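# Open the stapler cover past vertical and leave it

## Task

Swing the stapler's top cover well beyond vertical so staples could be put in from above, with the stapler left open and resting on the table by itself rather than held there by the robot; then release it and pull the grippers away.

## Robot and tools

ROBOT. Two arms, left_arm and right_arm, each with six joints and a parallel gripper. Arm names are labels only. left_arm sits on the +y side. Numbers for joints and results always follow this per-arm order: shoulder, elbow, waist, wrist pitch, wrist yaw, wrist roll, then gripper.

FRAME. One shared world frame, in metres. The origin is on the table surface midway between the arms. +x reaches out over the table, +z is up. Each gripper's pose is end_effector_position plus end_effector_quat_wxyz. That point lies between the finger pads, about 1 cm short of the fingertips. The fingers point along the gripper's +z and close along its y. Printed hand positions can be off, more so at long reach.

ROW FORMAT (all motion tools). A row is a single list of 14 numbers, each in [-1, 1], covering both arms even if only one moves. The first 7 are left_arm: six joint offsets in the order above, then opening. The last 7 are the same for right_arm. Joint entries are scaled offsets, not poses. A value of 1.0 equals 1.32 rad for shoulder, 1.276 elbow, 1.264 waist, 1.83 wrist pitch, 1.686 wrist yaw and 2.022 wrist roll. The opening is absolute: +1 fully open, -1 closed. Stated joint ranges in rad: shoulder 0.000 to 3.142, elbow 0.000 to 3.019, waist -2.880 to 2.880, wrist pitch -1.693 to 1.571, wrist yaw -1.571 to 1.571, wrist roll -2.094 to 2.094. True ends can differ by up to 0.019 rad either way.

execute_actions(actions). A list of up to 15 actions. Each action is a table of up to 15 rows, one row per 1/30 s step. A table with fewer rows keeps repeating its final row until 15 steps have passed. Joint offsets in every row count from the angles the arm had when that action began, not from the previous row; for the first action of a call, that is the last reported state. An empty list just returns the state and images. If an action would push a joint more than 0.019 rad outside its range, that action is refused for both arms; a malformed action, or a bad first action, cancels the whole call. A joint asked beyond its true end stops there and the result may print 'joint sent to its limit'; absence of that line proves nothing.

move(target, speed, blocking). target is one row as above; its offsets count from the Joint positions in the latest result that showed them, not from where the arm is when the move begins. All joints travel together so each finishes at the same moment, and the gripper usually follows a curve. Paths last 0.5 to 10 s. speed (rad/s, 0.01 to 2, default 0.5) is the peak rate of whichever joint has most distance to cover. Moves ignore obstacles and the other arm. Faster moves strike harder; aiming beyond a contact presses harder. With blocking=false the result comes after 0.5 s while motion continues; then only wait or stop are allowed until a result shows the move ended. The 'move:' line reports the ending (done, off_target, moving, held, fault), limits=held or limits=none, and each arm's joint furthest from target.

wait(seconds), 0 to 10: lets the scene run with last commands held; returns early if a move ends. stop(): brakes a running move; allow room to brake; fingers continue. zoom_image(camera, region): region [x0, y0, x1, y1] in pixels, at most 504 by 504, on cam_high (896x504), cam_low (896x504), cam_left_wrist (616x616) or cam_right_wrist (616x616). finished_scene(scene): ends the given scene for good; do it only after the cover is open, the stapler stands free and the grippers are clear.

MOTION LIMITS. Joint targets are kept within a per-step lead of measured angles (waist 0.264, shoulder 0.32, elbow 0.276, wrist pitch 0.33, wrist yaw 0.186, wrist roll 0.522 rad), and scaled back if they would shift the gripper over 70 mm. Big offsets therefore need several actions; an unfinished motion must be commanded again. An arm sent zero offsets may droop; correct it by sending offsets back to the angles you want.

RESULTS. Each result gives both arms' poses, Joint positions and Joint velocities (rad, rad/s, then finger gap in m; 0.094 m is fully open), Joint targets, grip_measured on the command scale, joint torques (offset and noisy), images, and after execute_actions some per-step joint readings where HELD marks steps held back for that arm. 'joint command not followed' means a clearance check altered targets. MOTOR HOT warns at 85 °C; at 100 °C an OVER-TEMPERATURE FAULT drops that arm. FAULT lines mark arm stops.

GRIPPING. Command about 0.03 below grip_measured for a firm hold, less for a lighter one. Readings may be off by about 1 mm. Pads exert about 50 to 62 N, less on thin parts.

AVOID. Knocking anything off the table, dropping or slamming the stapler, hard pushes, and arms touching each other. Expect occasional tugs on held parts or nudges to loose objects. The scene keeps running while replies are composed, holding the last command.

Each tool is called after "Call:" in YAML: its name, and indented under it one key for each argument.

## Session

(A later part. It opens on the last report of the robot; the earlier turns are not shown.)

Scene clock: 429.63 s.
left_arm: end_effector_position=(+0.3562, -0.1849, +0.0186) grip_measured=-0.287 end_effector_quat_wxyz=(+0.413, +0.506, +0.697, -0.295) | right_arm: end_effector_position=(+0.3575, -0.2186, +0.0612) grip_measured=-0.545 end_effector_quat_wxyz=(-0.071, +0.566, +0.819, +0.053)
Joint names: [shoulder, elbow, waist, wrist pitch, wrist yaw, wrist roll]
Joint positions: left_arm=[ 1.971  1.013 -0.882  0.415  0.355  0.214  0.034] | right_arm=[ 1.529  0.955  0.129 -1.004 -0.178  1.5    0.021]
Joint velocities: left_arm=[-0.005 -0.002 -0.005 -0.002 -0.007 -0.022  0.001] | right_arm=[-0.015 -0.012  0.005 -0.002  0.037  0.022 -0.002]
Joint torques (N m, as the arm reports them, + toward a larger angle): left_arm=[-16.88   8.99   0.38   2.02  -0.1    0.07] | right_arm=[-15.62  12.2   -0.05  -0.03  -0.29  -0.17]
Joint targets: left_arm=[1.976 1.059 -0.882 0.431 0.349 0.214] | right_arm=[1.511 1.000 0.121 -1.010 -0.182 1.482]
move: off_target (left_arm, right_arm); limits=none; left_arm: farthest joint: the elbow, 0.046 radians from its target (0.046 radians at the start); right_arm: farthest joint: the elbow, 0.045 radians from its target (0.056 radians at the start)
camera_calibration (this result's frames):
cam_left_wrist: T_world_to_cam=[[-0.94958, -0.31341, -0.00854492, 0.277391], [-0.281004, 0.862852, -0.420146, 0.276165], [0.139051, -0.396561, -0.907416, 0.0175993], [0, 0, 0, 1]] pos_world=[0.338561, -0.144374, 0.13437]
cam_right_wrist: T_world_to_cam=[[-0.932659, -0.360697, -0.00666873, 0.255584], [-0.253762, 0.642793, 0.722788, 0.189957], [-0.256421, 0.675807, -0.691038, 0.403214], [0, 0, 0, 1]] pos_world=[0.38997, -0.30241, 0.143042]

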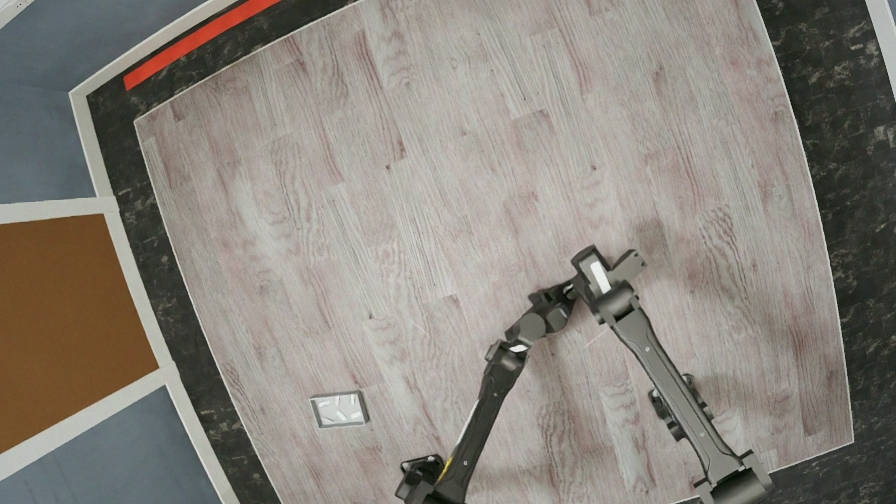

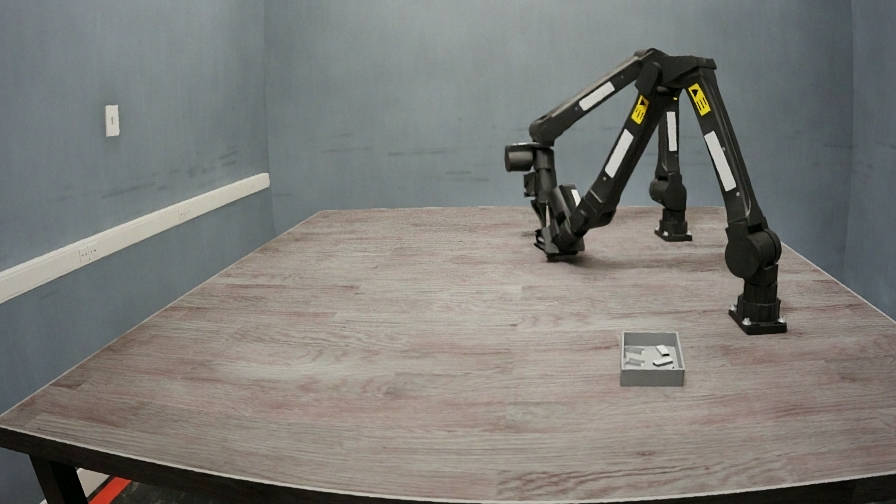

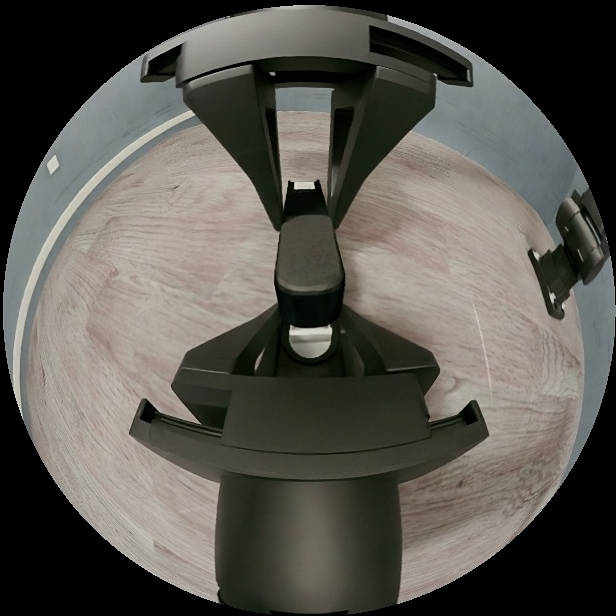

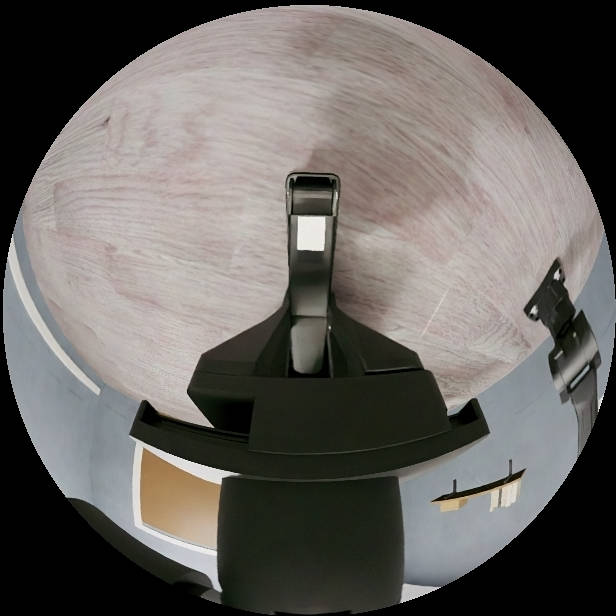

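Call:
move:
  target: [0.004, 0.036, 0.0, 0.009, -0.003, 0.0, -0.32, 0.0455, 0.0792, -0.1155, -0.0672, -0.1572, -0.0900, -0.58]
  speed: 0.1

Scene clock: 468.20 s.
left_arm: end_effector_position=(+0.3567, -0.1846, +0.0183) grip_measured=-0.287 end_effector_quat_wxyz=(+0.413, +0.505, +0.698, -0.294) | right_arm: end_effector_position=(+0.3623, -0.2283, +0.0795) grip_measured=-0.545 end_effector_quat_wxyz=(-0.185, +0.553, +0.803, +0.127)
Joint names: [shoulder, elbow, waist, wrist pitch, wrist yaw, wrist roll]
Joint positions: left_arm=[ 1.971  1.013 -0.882  0.415  0.352  0.213  0.034] | right_arm=[ 1.565  1.008 -0.008 -1.115 -0.441  1.338  0.021]
Joint velocities: left_arm=[-0.015  0.007 -0.015  0.002 -0.037 -0.022 -0.   ] | right_arm=[-0.015 -0.012  0.024  0.007  0.066 -0.051 -0.   ]
Joint torques (N m, as the arm reports them, + toward a larger angle): left_arm=[-16.97   9.07   0.35   2.04   0.05   0.07] | right_arm=[-12.55  12.41  -0.11  -0.37  -0.37  -0.17]
Joint targets: left_arm=[1.977 1.059 -0.882 0.431 0.350 0.213] | right_arm=[1.589 1.056 -0.017 -1.127 -0.443 1.318]
move: off_target (left_arm, right_arm); limits=none; left_arm: farthest joint: the elbow, 0.046 radians from its target (0.046 radians at the start); right_arm: farthest joint: the elbow, 0.048 radians from its target (0.101 radians at the start)
camera_calibration (this result's frames):
cam_left_wrist: T_world_to_cam=[[-0.948534, -0.316538, -0.00935347, 0.277012], [-0.283676, 0.862445, -0.419185, 0.276786], [0.140755, -0.394957, -0.907853, 0.0170194], [0, 0, 0, 1]] pos_world=[0.338877, -0.144306, 0.134067]
cam_right_wrist: T_world_to_cam=[[-0.931564, -0.363567, -0.00276063, 0.25532], [-0.172922, 0.436372, 0.882993, 0.0950942], [-0.319823, 0.823042, -0.469378, 0.462589], [0, 0, 0, 1]] pos_world=[0.402237, -0.329401, 0.133866]

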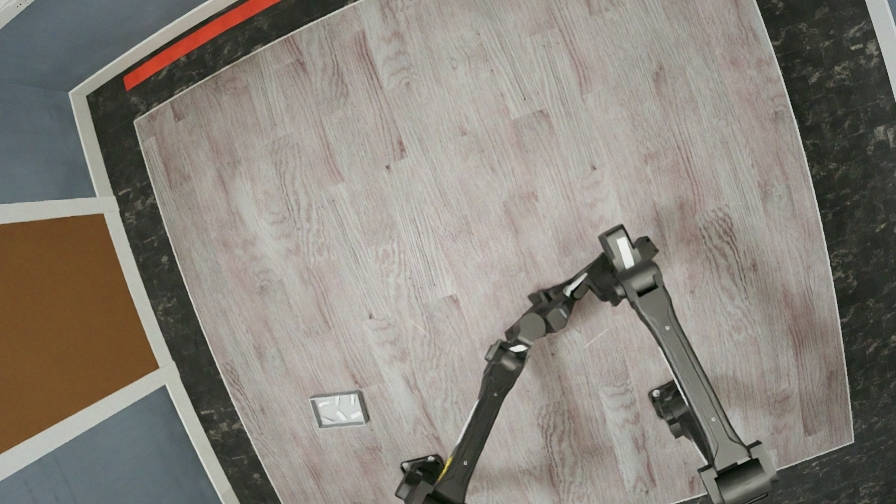

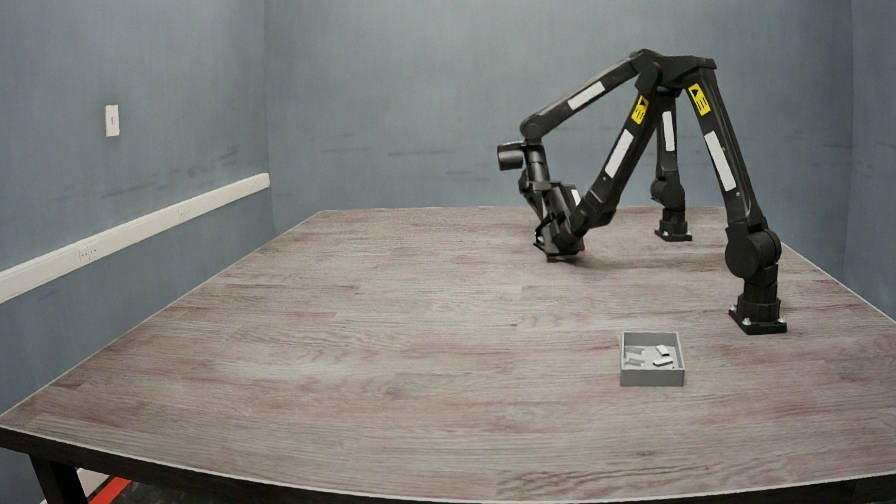

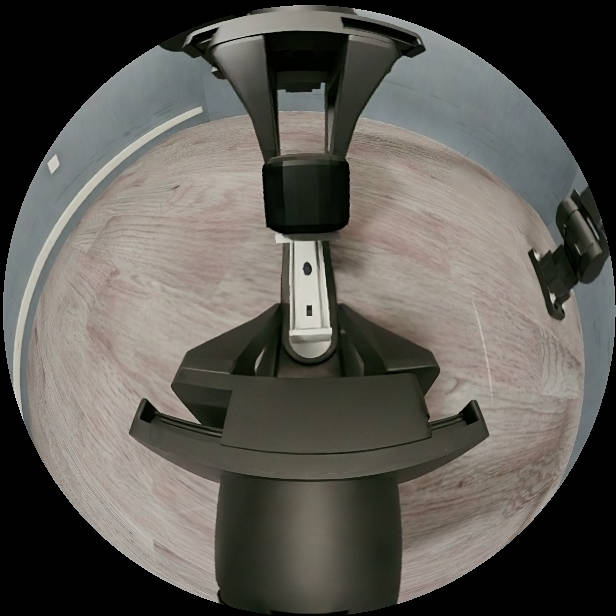

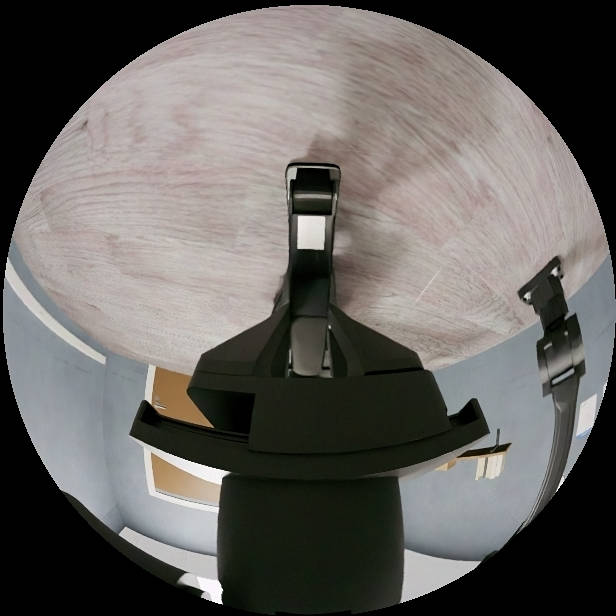

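Call:
move:
  target: [0.004, 0.036, 0.0, 0.009, -0.002, 0.0, -0.32, 0.0952, 0.0948, -0.1147, -0.1060, -0.1512, -0.1241, -0.58]
  speed: 0.1

Scene clock: 476.77 s.
left_arm: end_effector_position=(+0.3562, -0.1851, +0.0181) grip_measured=-0.287 end_effector_quat_wxyz=(+0.413, +0.504, +0.700, -0.294) | right_arm: end_effector_position=(+0.3680, -0.2431, +0.0935) grip_measured=-0.545 end_effector_quat_wxyz=(-0.304, +0.527, +0.767, +0.206)
Joint names: [shoulder, elbow, waist, wrist pitch, wrist yaw, wrist roll]
Joint positions: left_arm=[ 1.971  1.013 -0.884  0.415  0.348  0.209  0.034] | right_arm=[ 1.667  1.08  -0.143 -1.297 -0.695  1.109  0.021]
Joint velocities: left_arm=[-0.024  0.012  0.005 -0.022 -0.007 -0.007 -0.   ] | right_arm=[-0.005 -0.007 -0.005  0.002  0.022  0.037 -0.   ]
Joint torques (N m, as the arm reports them, + toward a larger angle): left_arm=[-17.05   8.95   0.68   2.07   0.17   0.11] | right_arm=[-13.91  11.92   0.01  -0.74  -0.51  -0.19]
Joint targets: left_arm=[1.977 1.059 -0.882 0.431 0.348 0.213] | right_arm=[1.690 1.129 -0.153 -1.309 -0.696 1.087]
move: off_target (left_arm, right_arm); limits=none; left_arm: farthest joint: the elbow, 0.046 radians from its target (0.046 radians at the start); right_arm: farthest joint: the elbow, 0.049 radians from its target (0.121 radians at the start)
camera_calibration (this result's frames):
cam_left_wrist: T_world_to_cam=[[-0.947632, -0.319272, -0.00765102, 0.275542], [-0.286931, 0.86167, -0.418564, 0.278049], [0.140229, -0.394449, -0.908155, 0.0170785], [0, 0, 0, 1]] pos_world=[0.338498, -0.144877, 0.133999]
cam_right_wrist: T_world_to_cam=[[-0.930715, -0.365745, -0.000893565, 0.25418], [-0.0694817, 0.174411, 0.982218, -0.0209086], [-0.359086, 0.914227, -0.187739, 0.493461], [0, 0, 0, 1]] pos_world=[0.412311, -0.354524, 0.113406]

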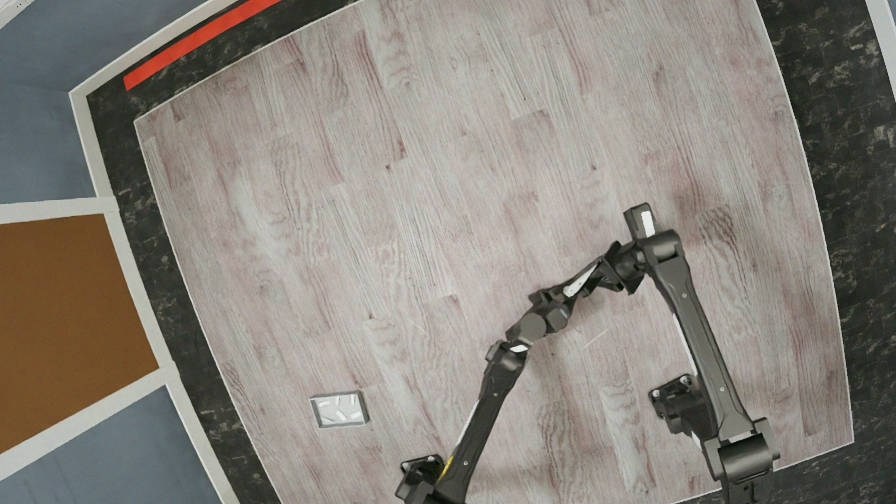

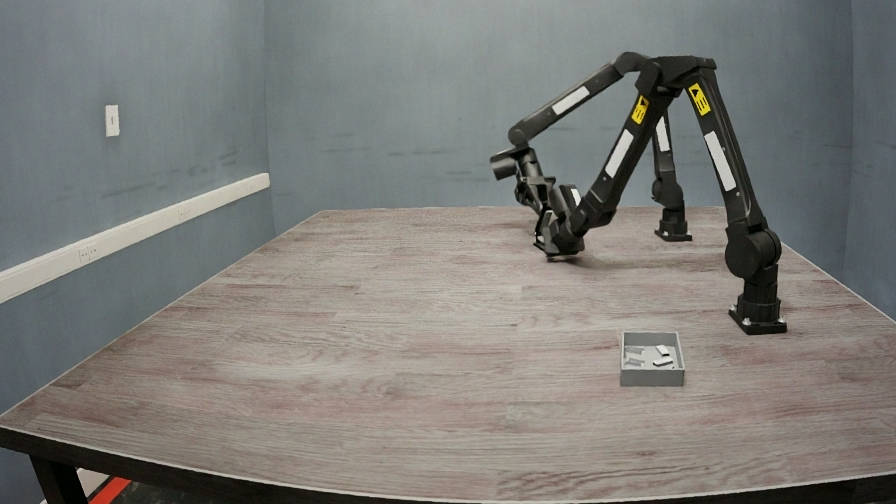

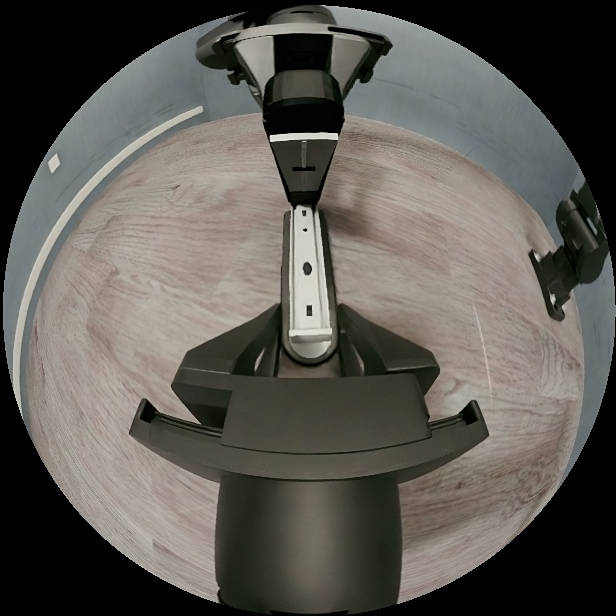

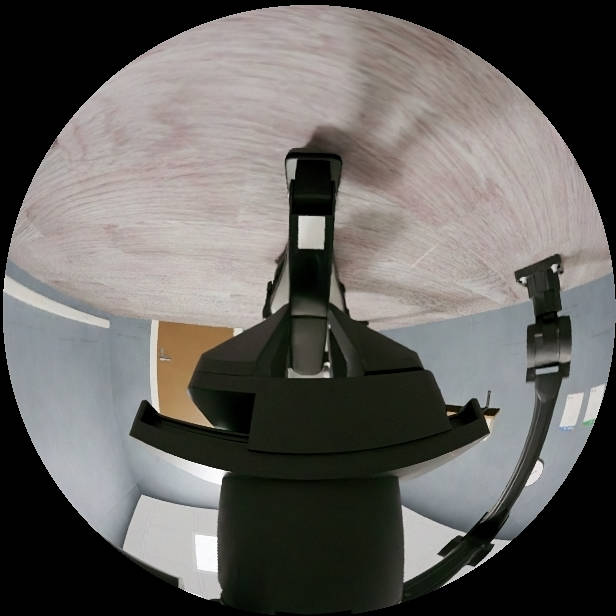

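Call:
move:
  target: [0.004, 0.036, 0.002, 0.009, 0.0, 0.002, -0.32, 0.1167, 0.0987, -0.0823, -0.1306, -0.0996, -0.1409, -0.58]
  speed: 0.1

Scene clock: 487.67 s.
left_arm: end_effector_position=(+0.3561, -0.1854, +0.0181) grip_measured=-0.287 end_effector_quat_wxyz=(+0.413, +0.503, +0.700, -0.293) | right_arm: end_effector_position=(+0.3738, -0.2577, +0.1018) grip_measured=-0.545 end_effector_quat_wxyz=(-0.397, +0.496, +0.724, +0.269)
Joint names: [shoulder, elbow, waist, wrist pitch, wrist yaw, wrist roll]
Joint positions: left_arm=[ 1.971  1.013 -0.885  0.415  0.345  0.208  0.034] | right_arm=[ 1.798  1.158 -0.235 -1.524 -0.862  0.848  0.021]
Joint velocities: left_arm=[-0.005  0.012 -0.005 -0.012  0.037 -0.022 -0.   ] | right_arm=[-0.005  0.002  0.005 -0.007 -0.022 -0.037  0.   ]
Joint torques (N m, as the arm reports them, + toward a larger angle): left_arm=[-17.08   9.03   0.84   2.06   0.33   0.12] | right_arm=[-15.21  11.2    0.2   -1.17  -0.57  -0.21]
Joint targets: left_arm=[1.977 1.059 -0.882 0.431 0.348 0.213] | right_arm=[1.821 1.207 -0.247 -1.536 -0.863 0.824]
move: off_target (left_arm, right_arm); limits=none; left_arm: farthest joint: the elbow, 0.046 radians from its target (0.046 radians at the start); right_arm: farthest joint: the elbow, 0.048 radians from its target (0.126 radians at the start)
camera_calibration (this result's frames):
cam_left_wrist: T_world_to_cam=[[-0.947039, -0.321007, -0.00843698, 0.274822], [-0.288286, 0.861491, -0.418001, 0.278612], [0.14145, -0.393431, -0.908407, 0.01668], [0, 0, 0, 1]] pos_world=[0.338228, -0.145239, 0.133931]
cam_right_wrist: T_world_to_cam=[[-0.929778, -0.368107, -0.00329894, 0.253619], [0.0191127, -0.0572212, 0.998179, -0.120559], [-0.367625, 0.928021, 0.0602385, 0.491933], [0, 0, 0, 1]] pos_world=[0.41896, -0.370063, 0.0915432]

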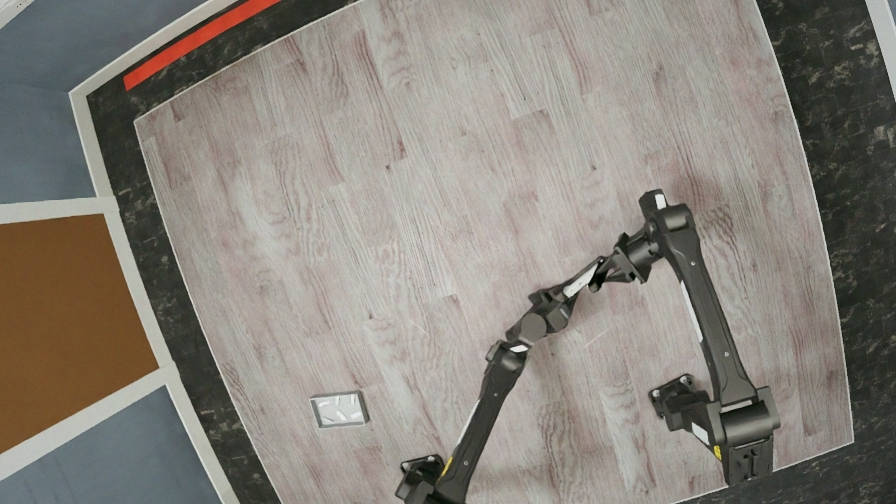

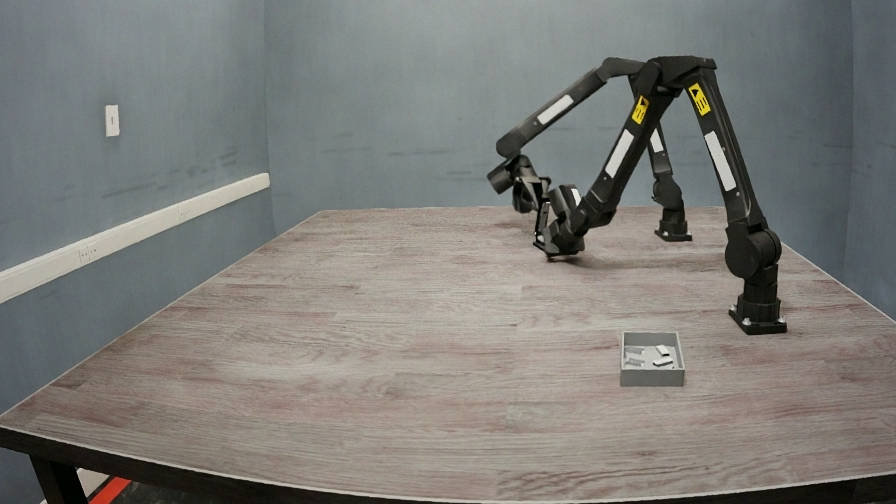

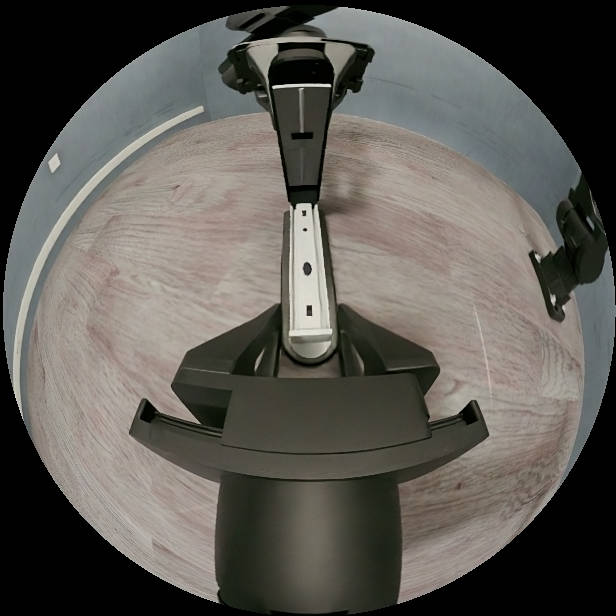

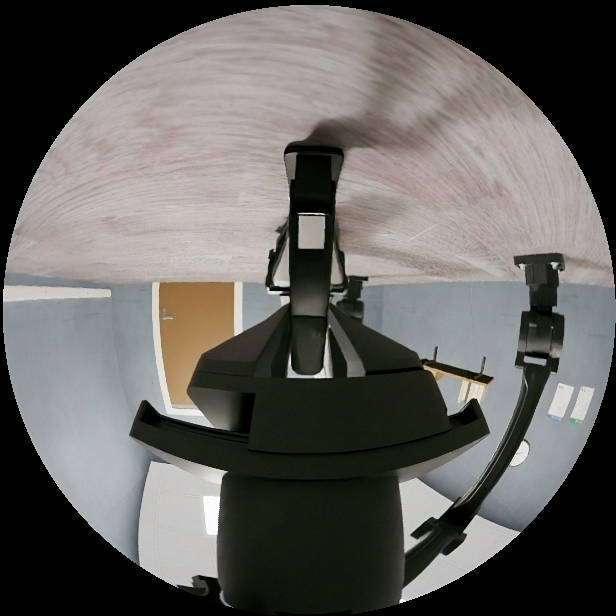

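Call:
move:
  target: [0.004, 0.036, 0.002, 0.009, 0.002, 0.002, -0.32, 0.0417, 0.0831, -0.0633, -0.0519, 0.0237, -0.0504, -0.556]
  speed: 0.05

Scene clock: 501.80 s.
left_arm: end_effector_position=(+0.3574, -0.1894, +0.0221) grip_measured=-0.287 end_effector_quat_wxyz=(+0.417, +0.504, +0.697, -0.295) | right_arm: end_effector_position=(+0.3820, -0.2835, +0.1088) grip_measured=-0.542 end_effector_quat_wxyz=(-0.401, +0.494, +0.722, +0.270)
Joint names: [shoulder, elbow, waist, wrist pitch, wrist yaw, wrist roll]
Joint positions: left_arm=[ 1.971  1.022 -0.888  0.415  0.346  0.208  0.034] | right_arm=[ 1.828  1.211 -0.292 -1.613 -0.833  0.77   0.022]
Joint velocities: left_arm=[-0.024 -0.002 -0.005  0.007 -0.007 -0.037  0.001] | right_arm=[ 0.005 -0.007 -0.005  0.002  0.037  0.007 -0.001]
Joint torques (N m, as the arm reports them, + toward a larger angle): left_arm=[-16.99   8.34   1.06   2.03   0.25   0.11] | right_arm=[-15.74  11.56  -1.27  -1.07  -0.03  -0.22]
Joint targets: left_arm=[1.977 1.059 -0.883 0.431 0.348 0.212] | right_arm=[1.854 1.264 -0.315 -1.619 -0.822 0.747]
move: off_target (left_arm, right_arm); limits=none; left_arm: farthest joint: the elbow, 0.036 radians from its target (0.046 radians at the start); right_arm: farthest joint: the elbow, 0.053 radians from its target (0.106 radians at the start)
camera_calibration (this result's frames):
cam_left_wrist: T_world_to_cam=[[-0.947971, -0.318158, -0.0112906, 0.275773], [-0.283274, 0.859155, -0.426156, 0.282148], [0.145285, -0.400785, -0.904579, 0.0157401], [0, 0, 0, 1]] pos_world=[0.339063, -0.148361, 0.137591]
cam_right_wrist: T_world_to_cam=[[-0.929076, -0.369888, 0.000202509, 0.250526], [0.0258753, -0.0644468, 0.997586, -0.133662], [-0.368982, 0.926838, 0.069447, 0.517721], [0, 0, 0, 1]] pos_world=[0.427246, -0.395791, 0.0973347]

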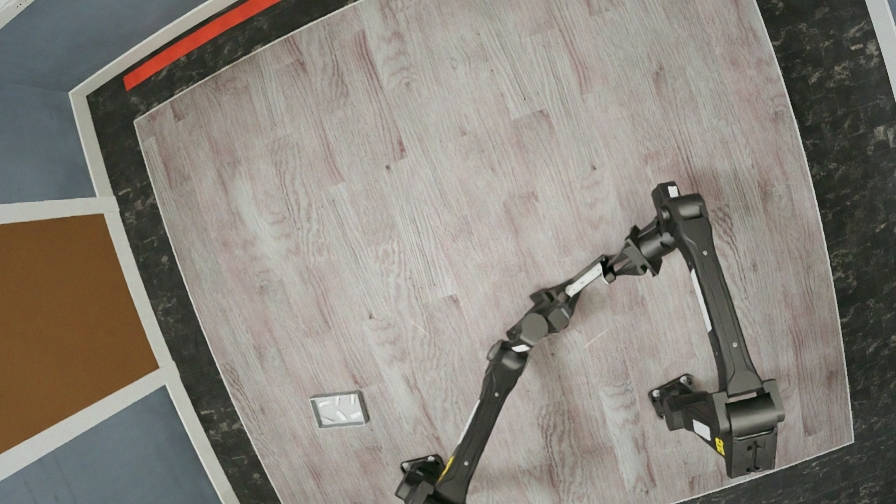

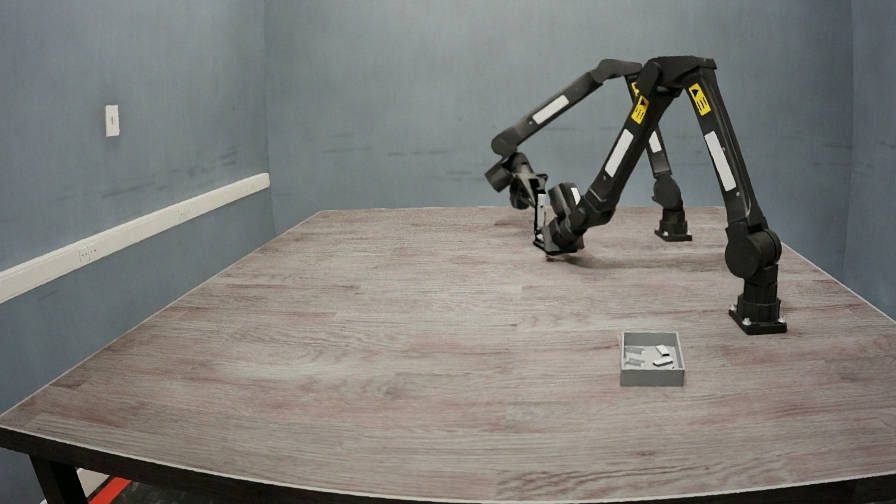

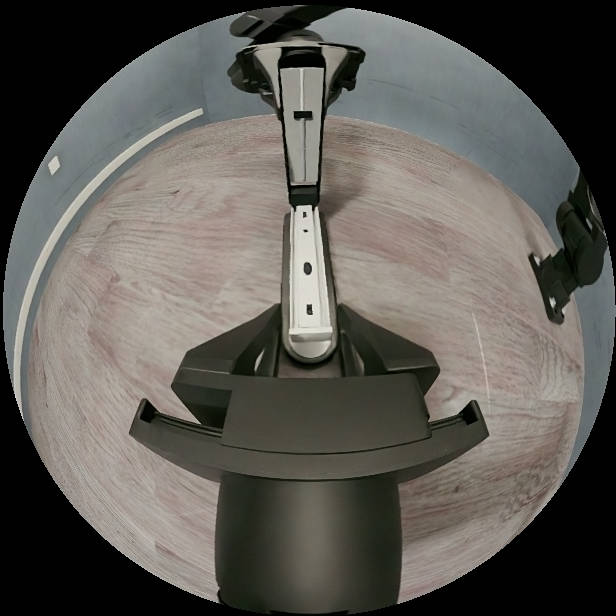

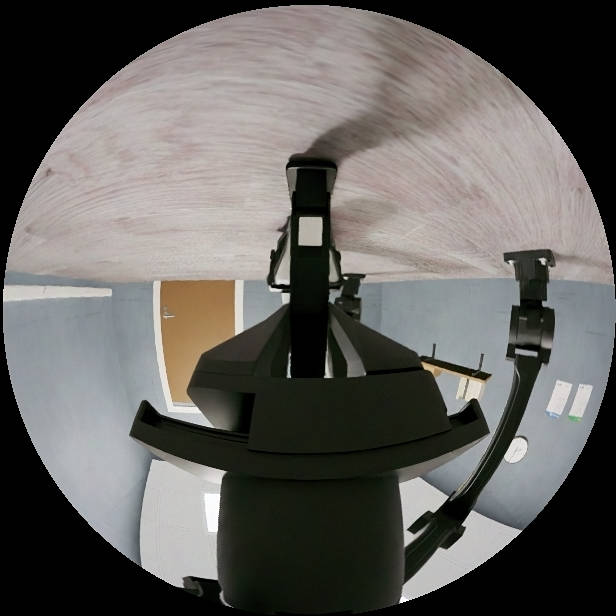

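Call:
move:
  target: [0.004, -0.017, 0.008, 0.0, 0.002, 0.002, -0.32, 0.0606, 0.0839, -0.0633, -0.0235, 0.0297, -0.0430, -0.552]
  speed: 0.05

Scene clock: 509.73 s.
left_arm: end_effector_position=(+0.3566, -0.1885, +0.0195) grip_measured=-0.287 end_effector_quat_wxyz=(+0.415, +0.504, +0.698, -0.294) | right_arm: end_effector_position=(+0.3930, -0.3128, +0.1005) grip_measured=-0.539 end_effector_quat_wxyz=(-0.399, +0.494, +0.725, +0.267)
Joint names: [shoulder, elbow, waist, wrist pitch, wrist yaw, wrist roll]
Joint positions: left_arm=[ 1.974  1.02  -0.888  0.415  0.346  0.208  0.034] | right_arm=[ 1.881  1.263 -0.349 -1.655 -0.789  0.706  0.022]
Joint velocities: left_arm=[-0.005 -0.002 -0.015  0.002  0.066  0.007 -0.002] | right_arm=[-0.015 -0.007  0.005 -0.007 -0.022  0.022  0.   ]
Joint torques (N m, as the arm reports them, + toward a larger angle): left_arm=[-17.46   4.27   1.3    1.5    0.33   0.09] | right_arm=[-16.32  11.66  -1.38  -0.94  -0.19  -0.22]
Joint targets: left_arm=[1.977 1.001 -0.878 0.415 0.350 0.212] | right_arm=[1.908 1.318 -0.372 -1.657 -0.783 0.683]
move: off_target (right_arm); limits=none; left_arm: farthest joint: the elbow, 0.020 radians from its target (0.022 radians at the start); right_arm: farthest joint: the elbow, 0.055 radians from its target (0.107 radians at the start)
camera_calibration (this result's frames):
cam_left_wrist: T_world_to_cam=[[-0.948004, -0.31812, -0.00935019, 0.275223], [-0.28467, 0.860728, -0.422032, 0.280662], [0.142305, -0.397426, -0.906533, 0.0155696], [0, 0, 0, 1]] pos_world=[0.338593, -0.147832, 0.135136]
cam_right_wrist: T_world_to_cam=[[-0.92733, -0.374244, -0.0000952795, 0.247942], [0.0230971, -0.0574858, 0.998079, -0.124324], [-0.373531, 0.925547, 0.0619523, 0.551603], [0, 0, 0, 1]] pos_world=[0.438836, -0.42489, 0.0899361]

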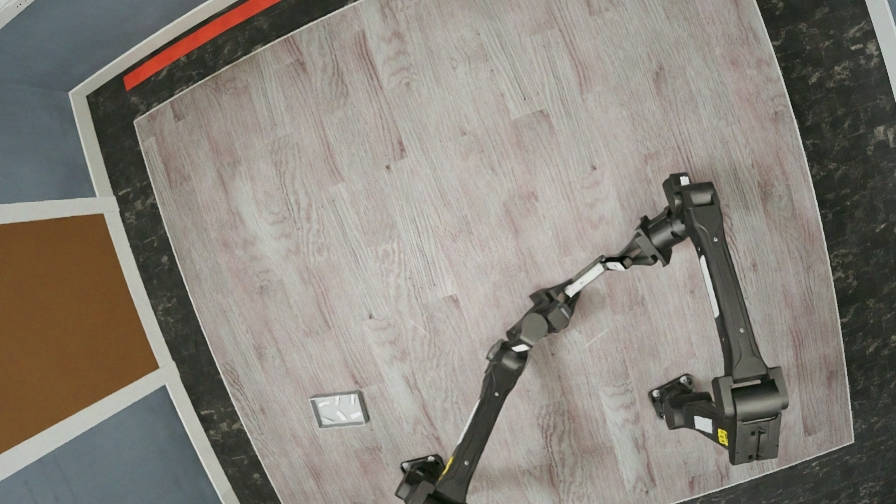

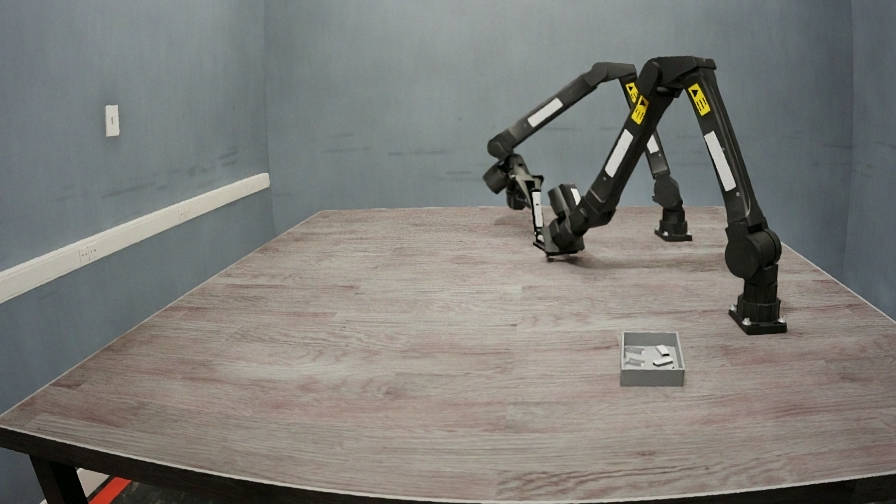

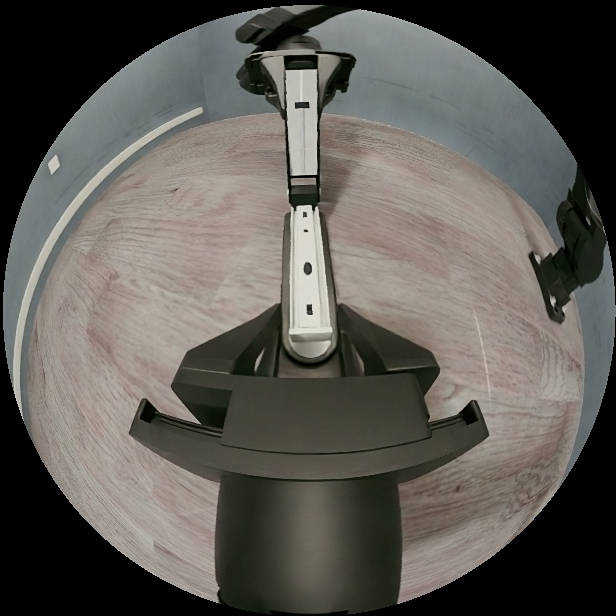

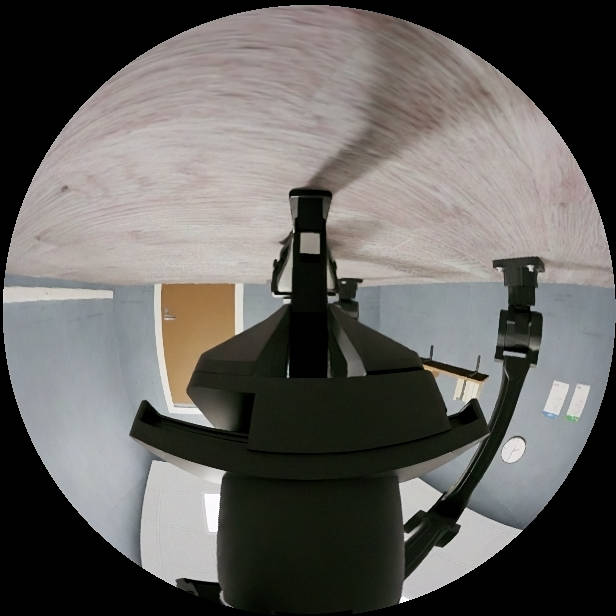

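Call:
move:
  target: [0.002, -0.015, 0.008, 0.0, 0.002, 0.002, -0.32, -0.0152, 0.0509, -0.0356, 0.0492, 0.0480, 0.0307, -0.550]
  speed: 0.05

Scene clock: 522.43 s.
left_arm: end_effector_position=(+0.3568, -0.1884, +0.0194) grip_measured=-0.287 end_effector_quat_wxyz=(+0.415, +0.504, +0.698, -0.294) | right_arm: end_effector_position=(+0.4000, -0.3305, +0.0896) grip_measured=-0.536 end_effector_quat_wxyz=(-0.369, +0.511, +0.738, +0.242)
Joint names: [shoulder, elbow, waist, wrist pitch, wrist yaw, wrist roll]
Joint positions: left_arm=[ 1.974  1.02  -0.888  0.415  0.345  0.208  0.034] | right_arm=[ 1.876  1.272 -0.368 -1.592 -0.718  0.763  0.022]
Joint velocities: left_arm=[-0.005 -0.022 -0.005 -0.022 -0.022 -0.022 -0.   ] | right_arm=[ 0.005 -0.002  0.015  0.007 -0.051 -0.022 -0.001]
Joint torques (N m, as the arm reports them, + toward a larger angle): left_arm=[-17.09   4.25   1.43   1.53   0.38   0.11] | right_arm=[-20.19  11.99  -1.56   0.2    0.01   0.08]
Joint targets: left_arm=[1.977 1.001 -0.878 0.415 0.349 0.212] | right_arm=[1.860 1.328 -0.394 -1.565 -0.708 0.768]
move: off_target (right_arm); limits=none; left_arm: farthest joint: the elbow, 0.019 radians from its target (0.019 radians at the start); right_arm: farthest joint: the elbow, 0.056 radians from its target (0.064 radians at the start)
camera_calibration (this result's frames):
cam_left_wrist: T_world_to_cam=[[-0.947687, -0.319047, -0.00989101, 0.275138], [-0.28533, 0.860612, -0.421821, 0.280838], [0.143093, -0.396933, -0.906625, 0.0153588], [0, 0, 0, 1]] pos_world=[0.338679, -0.147814, 0.13511]
cam_right_wrist: T_world_to_cam=[[-0.93033, -0.366502, 0.0127642, 0.250382], [0.0021231, 0.0294226, 0.999565, -0.0776605], [-0.366718, 0.929952, -0.0265946, 0.577944], [0, 0, 0, 1]] pos_world=[0.445046, -0.44341, 0.089801]

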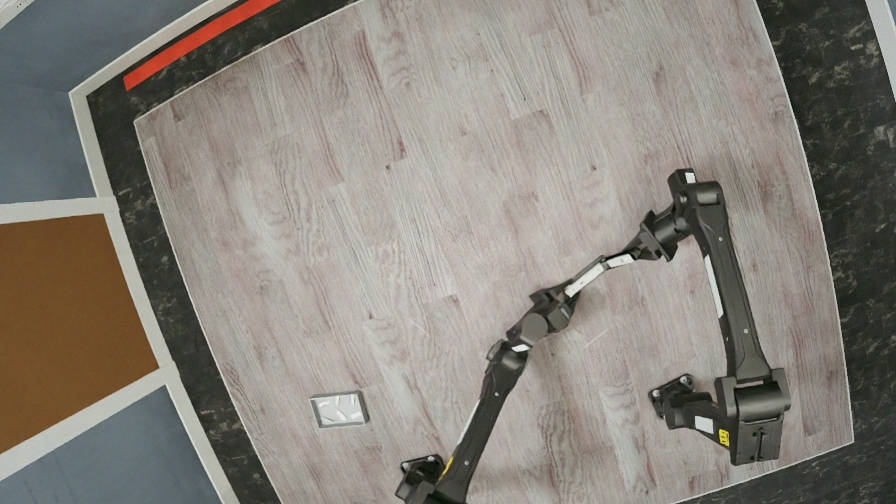

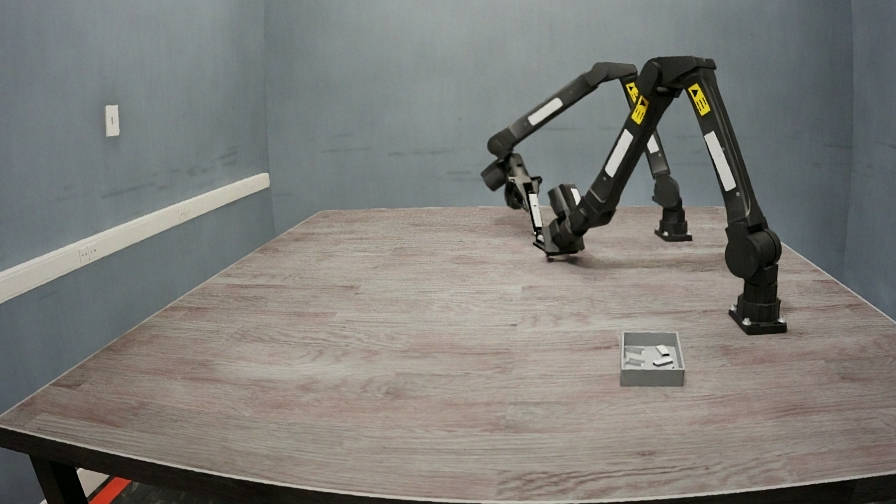

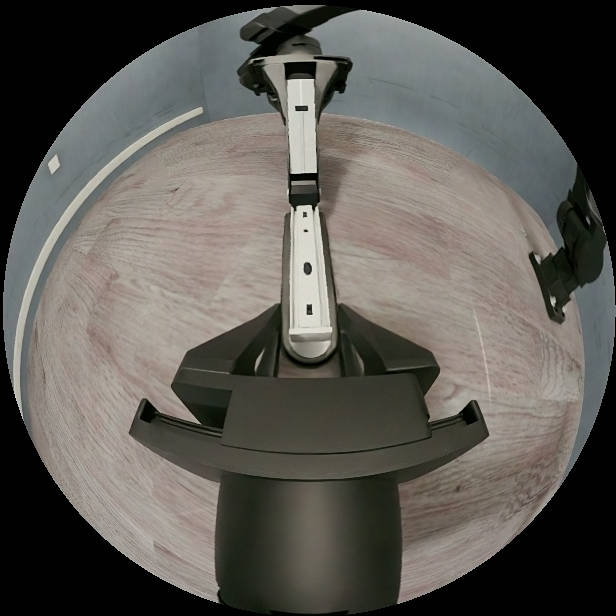

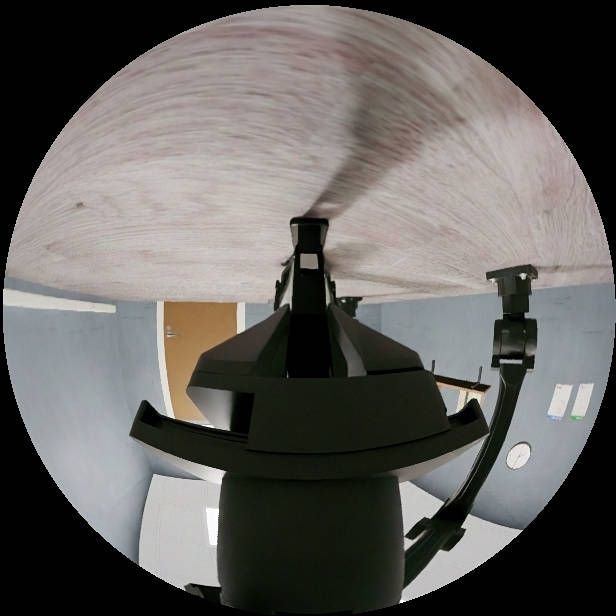

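Call:
move:
  target: [0.002, -0.015, 0.008, 0.0, 0.002, 0.002, -0.32, -0.005, 0.040, -0.006, 0.0, 0.0, 0.0, -0.45]
  speed: 0.05

Scene clock: 525.03 s.
left_arm: end_effector_position=(+0.3563, -0.1878, +0.0180) grip_measured=-0.287 end_effector_quat_wxyz=(+0.414, +0.504, +0.699, -0.294) | right_arm: end_effector_position=(+0.4038, -0.3315, +0.0916) grip_measured=-0.451 end_effector_quat_wxyz=(-0.364, +0.510, +0.740, +0.244)
Joint names: [shoulder, elbow, waist, wrist pitch, wrist yaw, wrist roll]
Joint positions: left_arm=[ 1.975  1.019 -0.888  0.415  0.345  0.208  0.034] | right_arm=[ 1.876  1.282 -0.368 -1.592 -0.718  0.763  0.026]
Joint velocities: left_arm=[-0.005  0.002 -0.015 -0.012  0.022 -0.037 -0.001] | right_arm=[-0.005  0.002 -0.015  0.007 -0.051  0.007 -0.001]
Joint torques (N m, as the arm reports them, + toward a larger angle): left_arm=[-17.54   4.4    1.58   1.51   0.32   0.11] | right_arm=[-19.68  10.72   0.06  -0.76  -0.46   0.03]
Joint targets: left_arm=[1.976 1.001 -0.878 0.415 0.348 0.212] | right_arm=[1.869 1.323 -0.376 -1.592 -0.718 0.763]
move: off_target (right_arm); limits=none; left_arm: farthest joint: the elbow, 0.018 radians from its target (0.019 radians at the start); right_arm: farthest joint: the elbow, 0.041 radians from its target (0.051 radians at the start)
camera_calibration (this result's frames):
cam_left_wrist: T_world_to_cam=[[-0.947598, -0.319336, -0.00902961, 0.274779], [-0.286295, 0.861414, -0.419525, 0.280045], [0.141748, -0.394956, -0.907699, 0.0152873], [0, 0, 0, 1]] pos_world=[0.338389, -0.14745, 0.133843]
cam_right_wrist: T_world_to_cam=[[-0.930474, -0.366333, 0.00432597, 0.254426], [-0.00788585, 0.0318323, 0.999462, -0.0747838], [-0.366273, 0.929939, -0.032508, 0.580687], [0, 0, 0, 1]] pos_world=[0.448837, -0.444418, 0.0925199]

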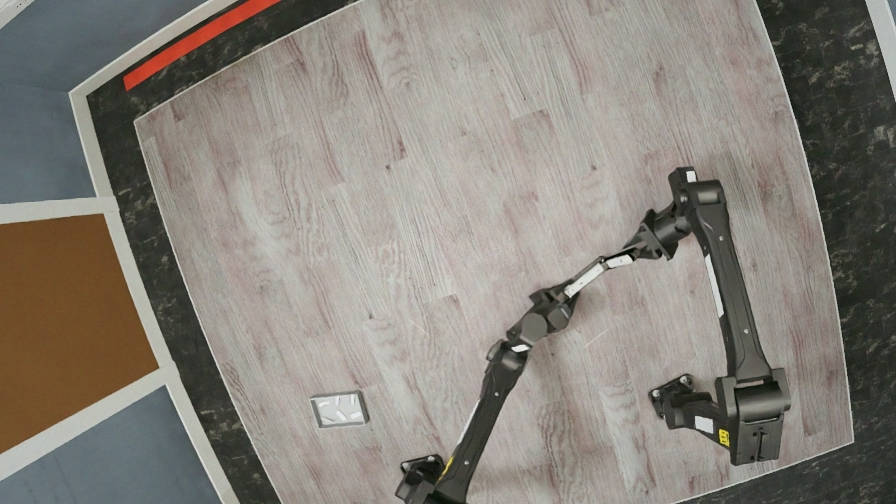

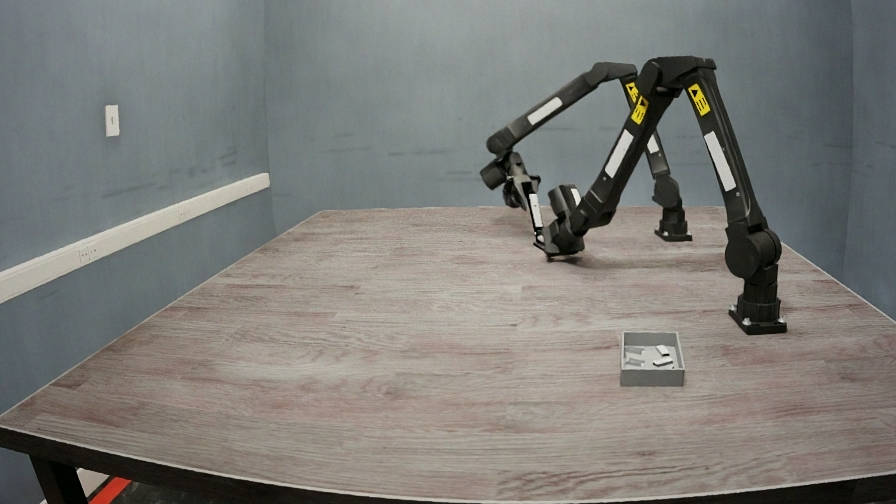

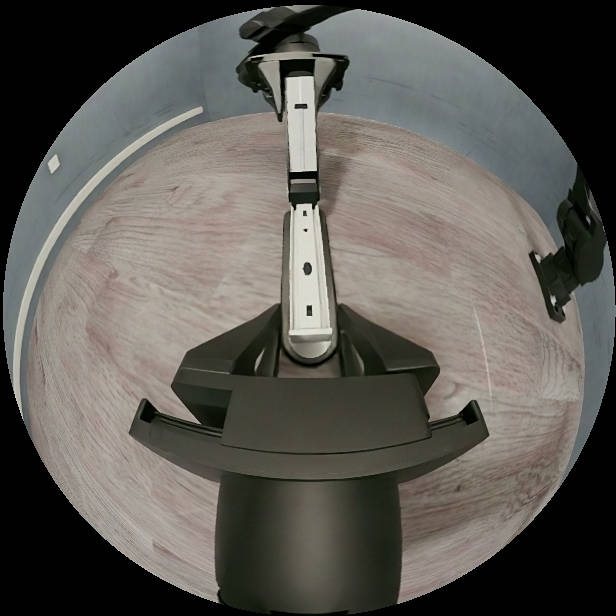

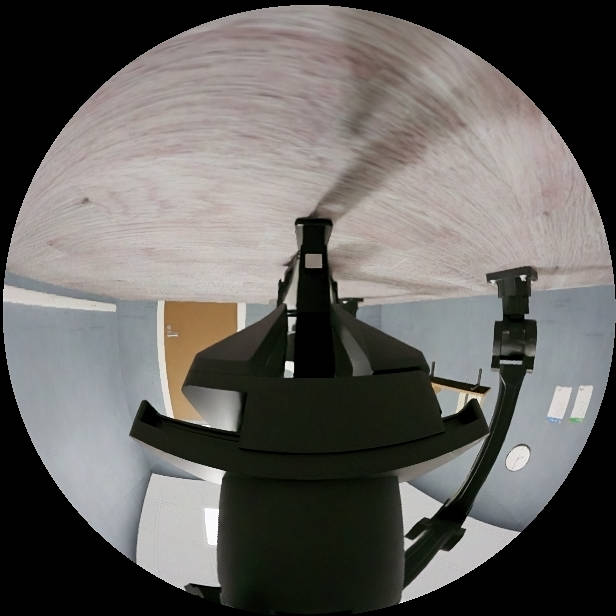

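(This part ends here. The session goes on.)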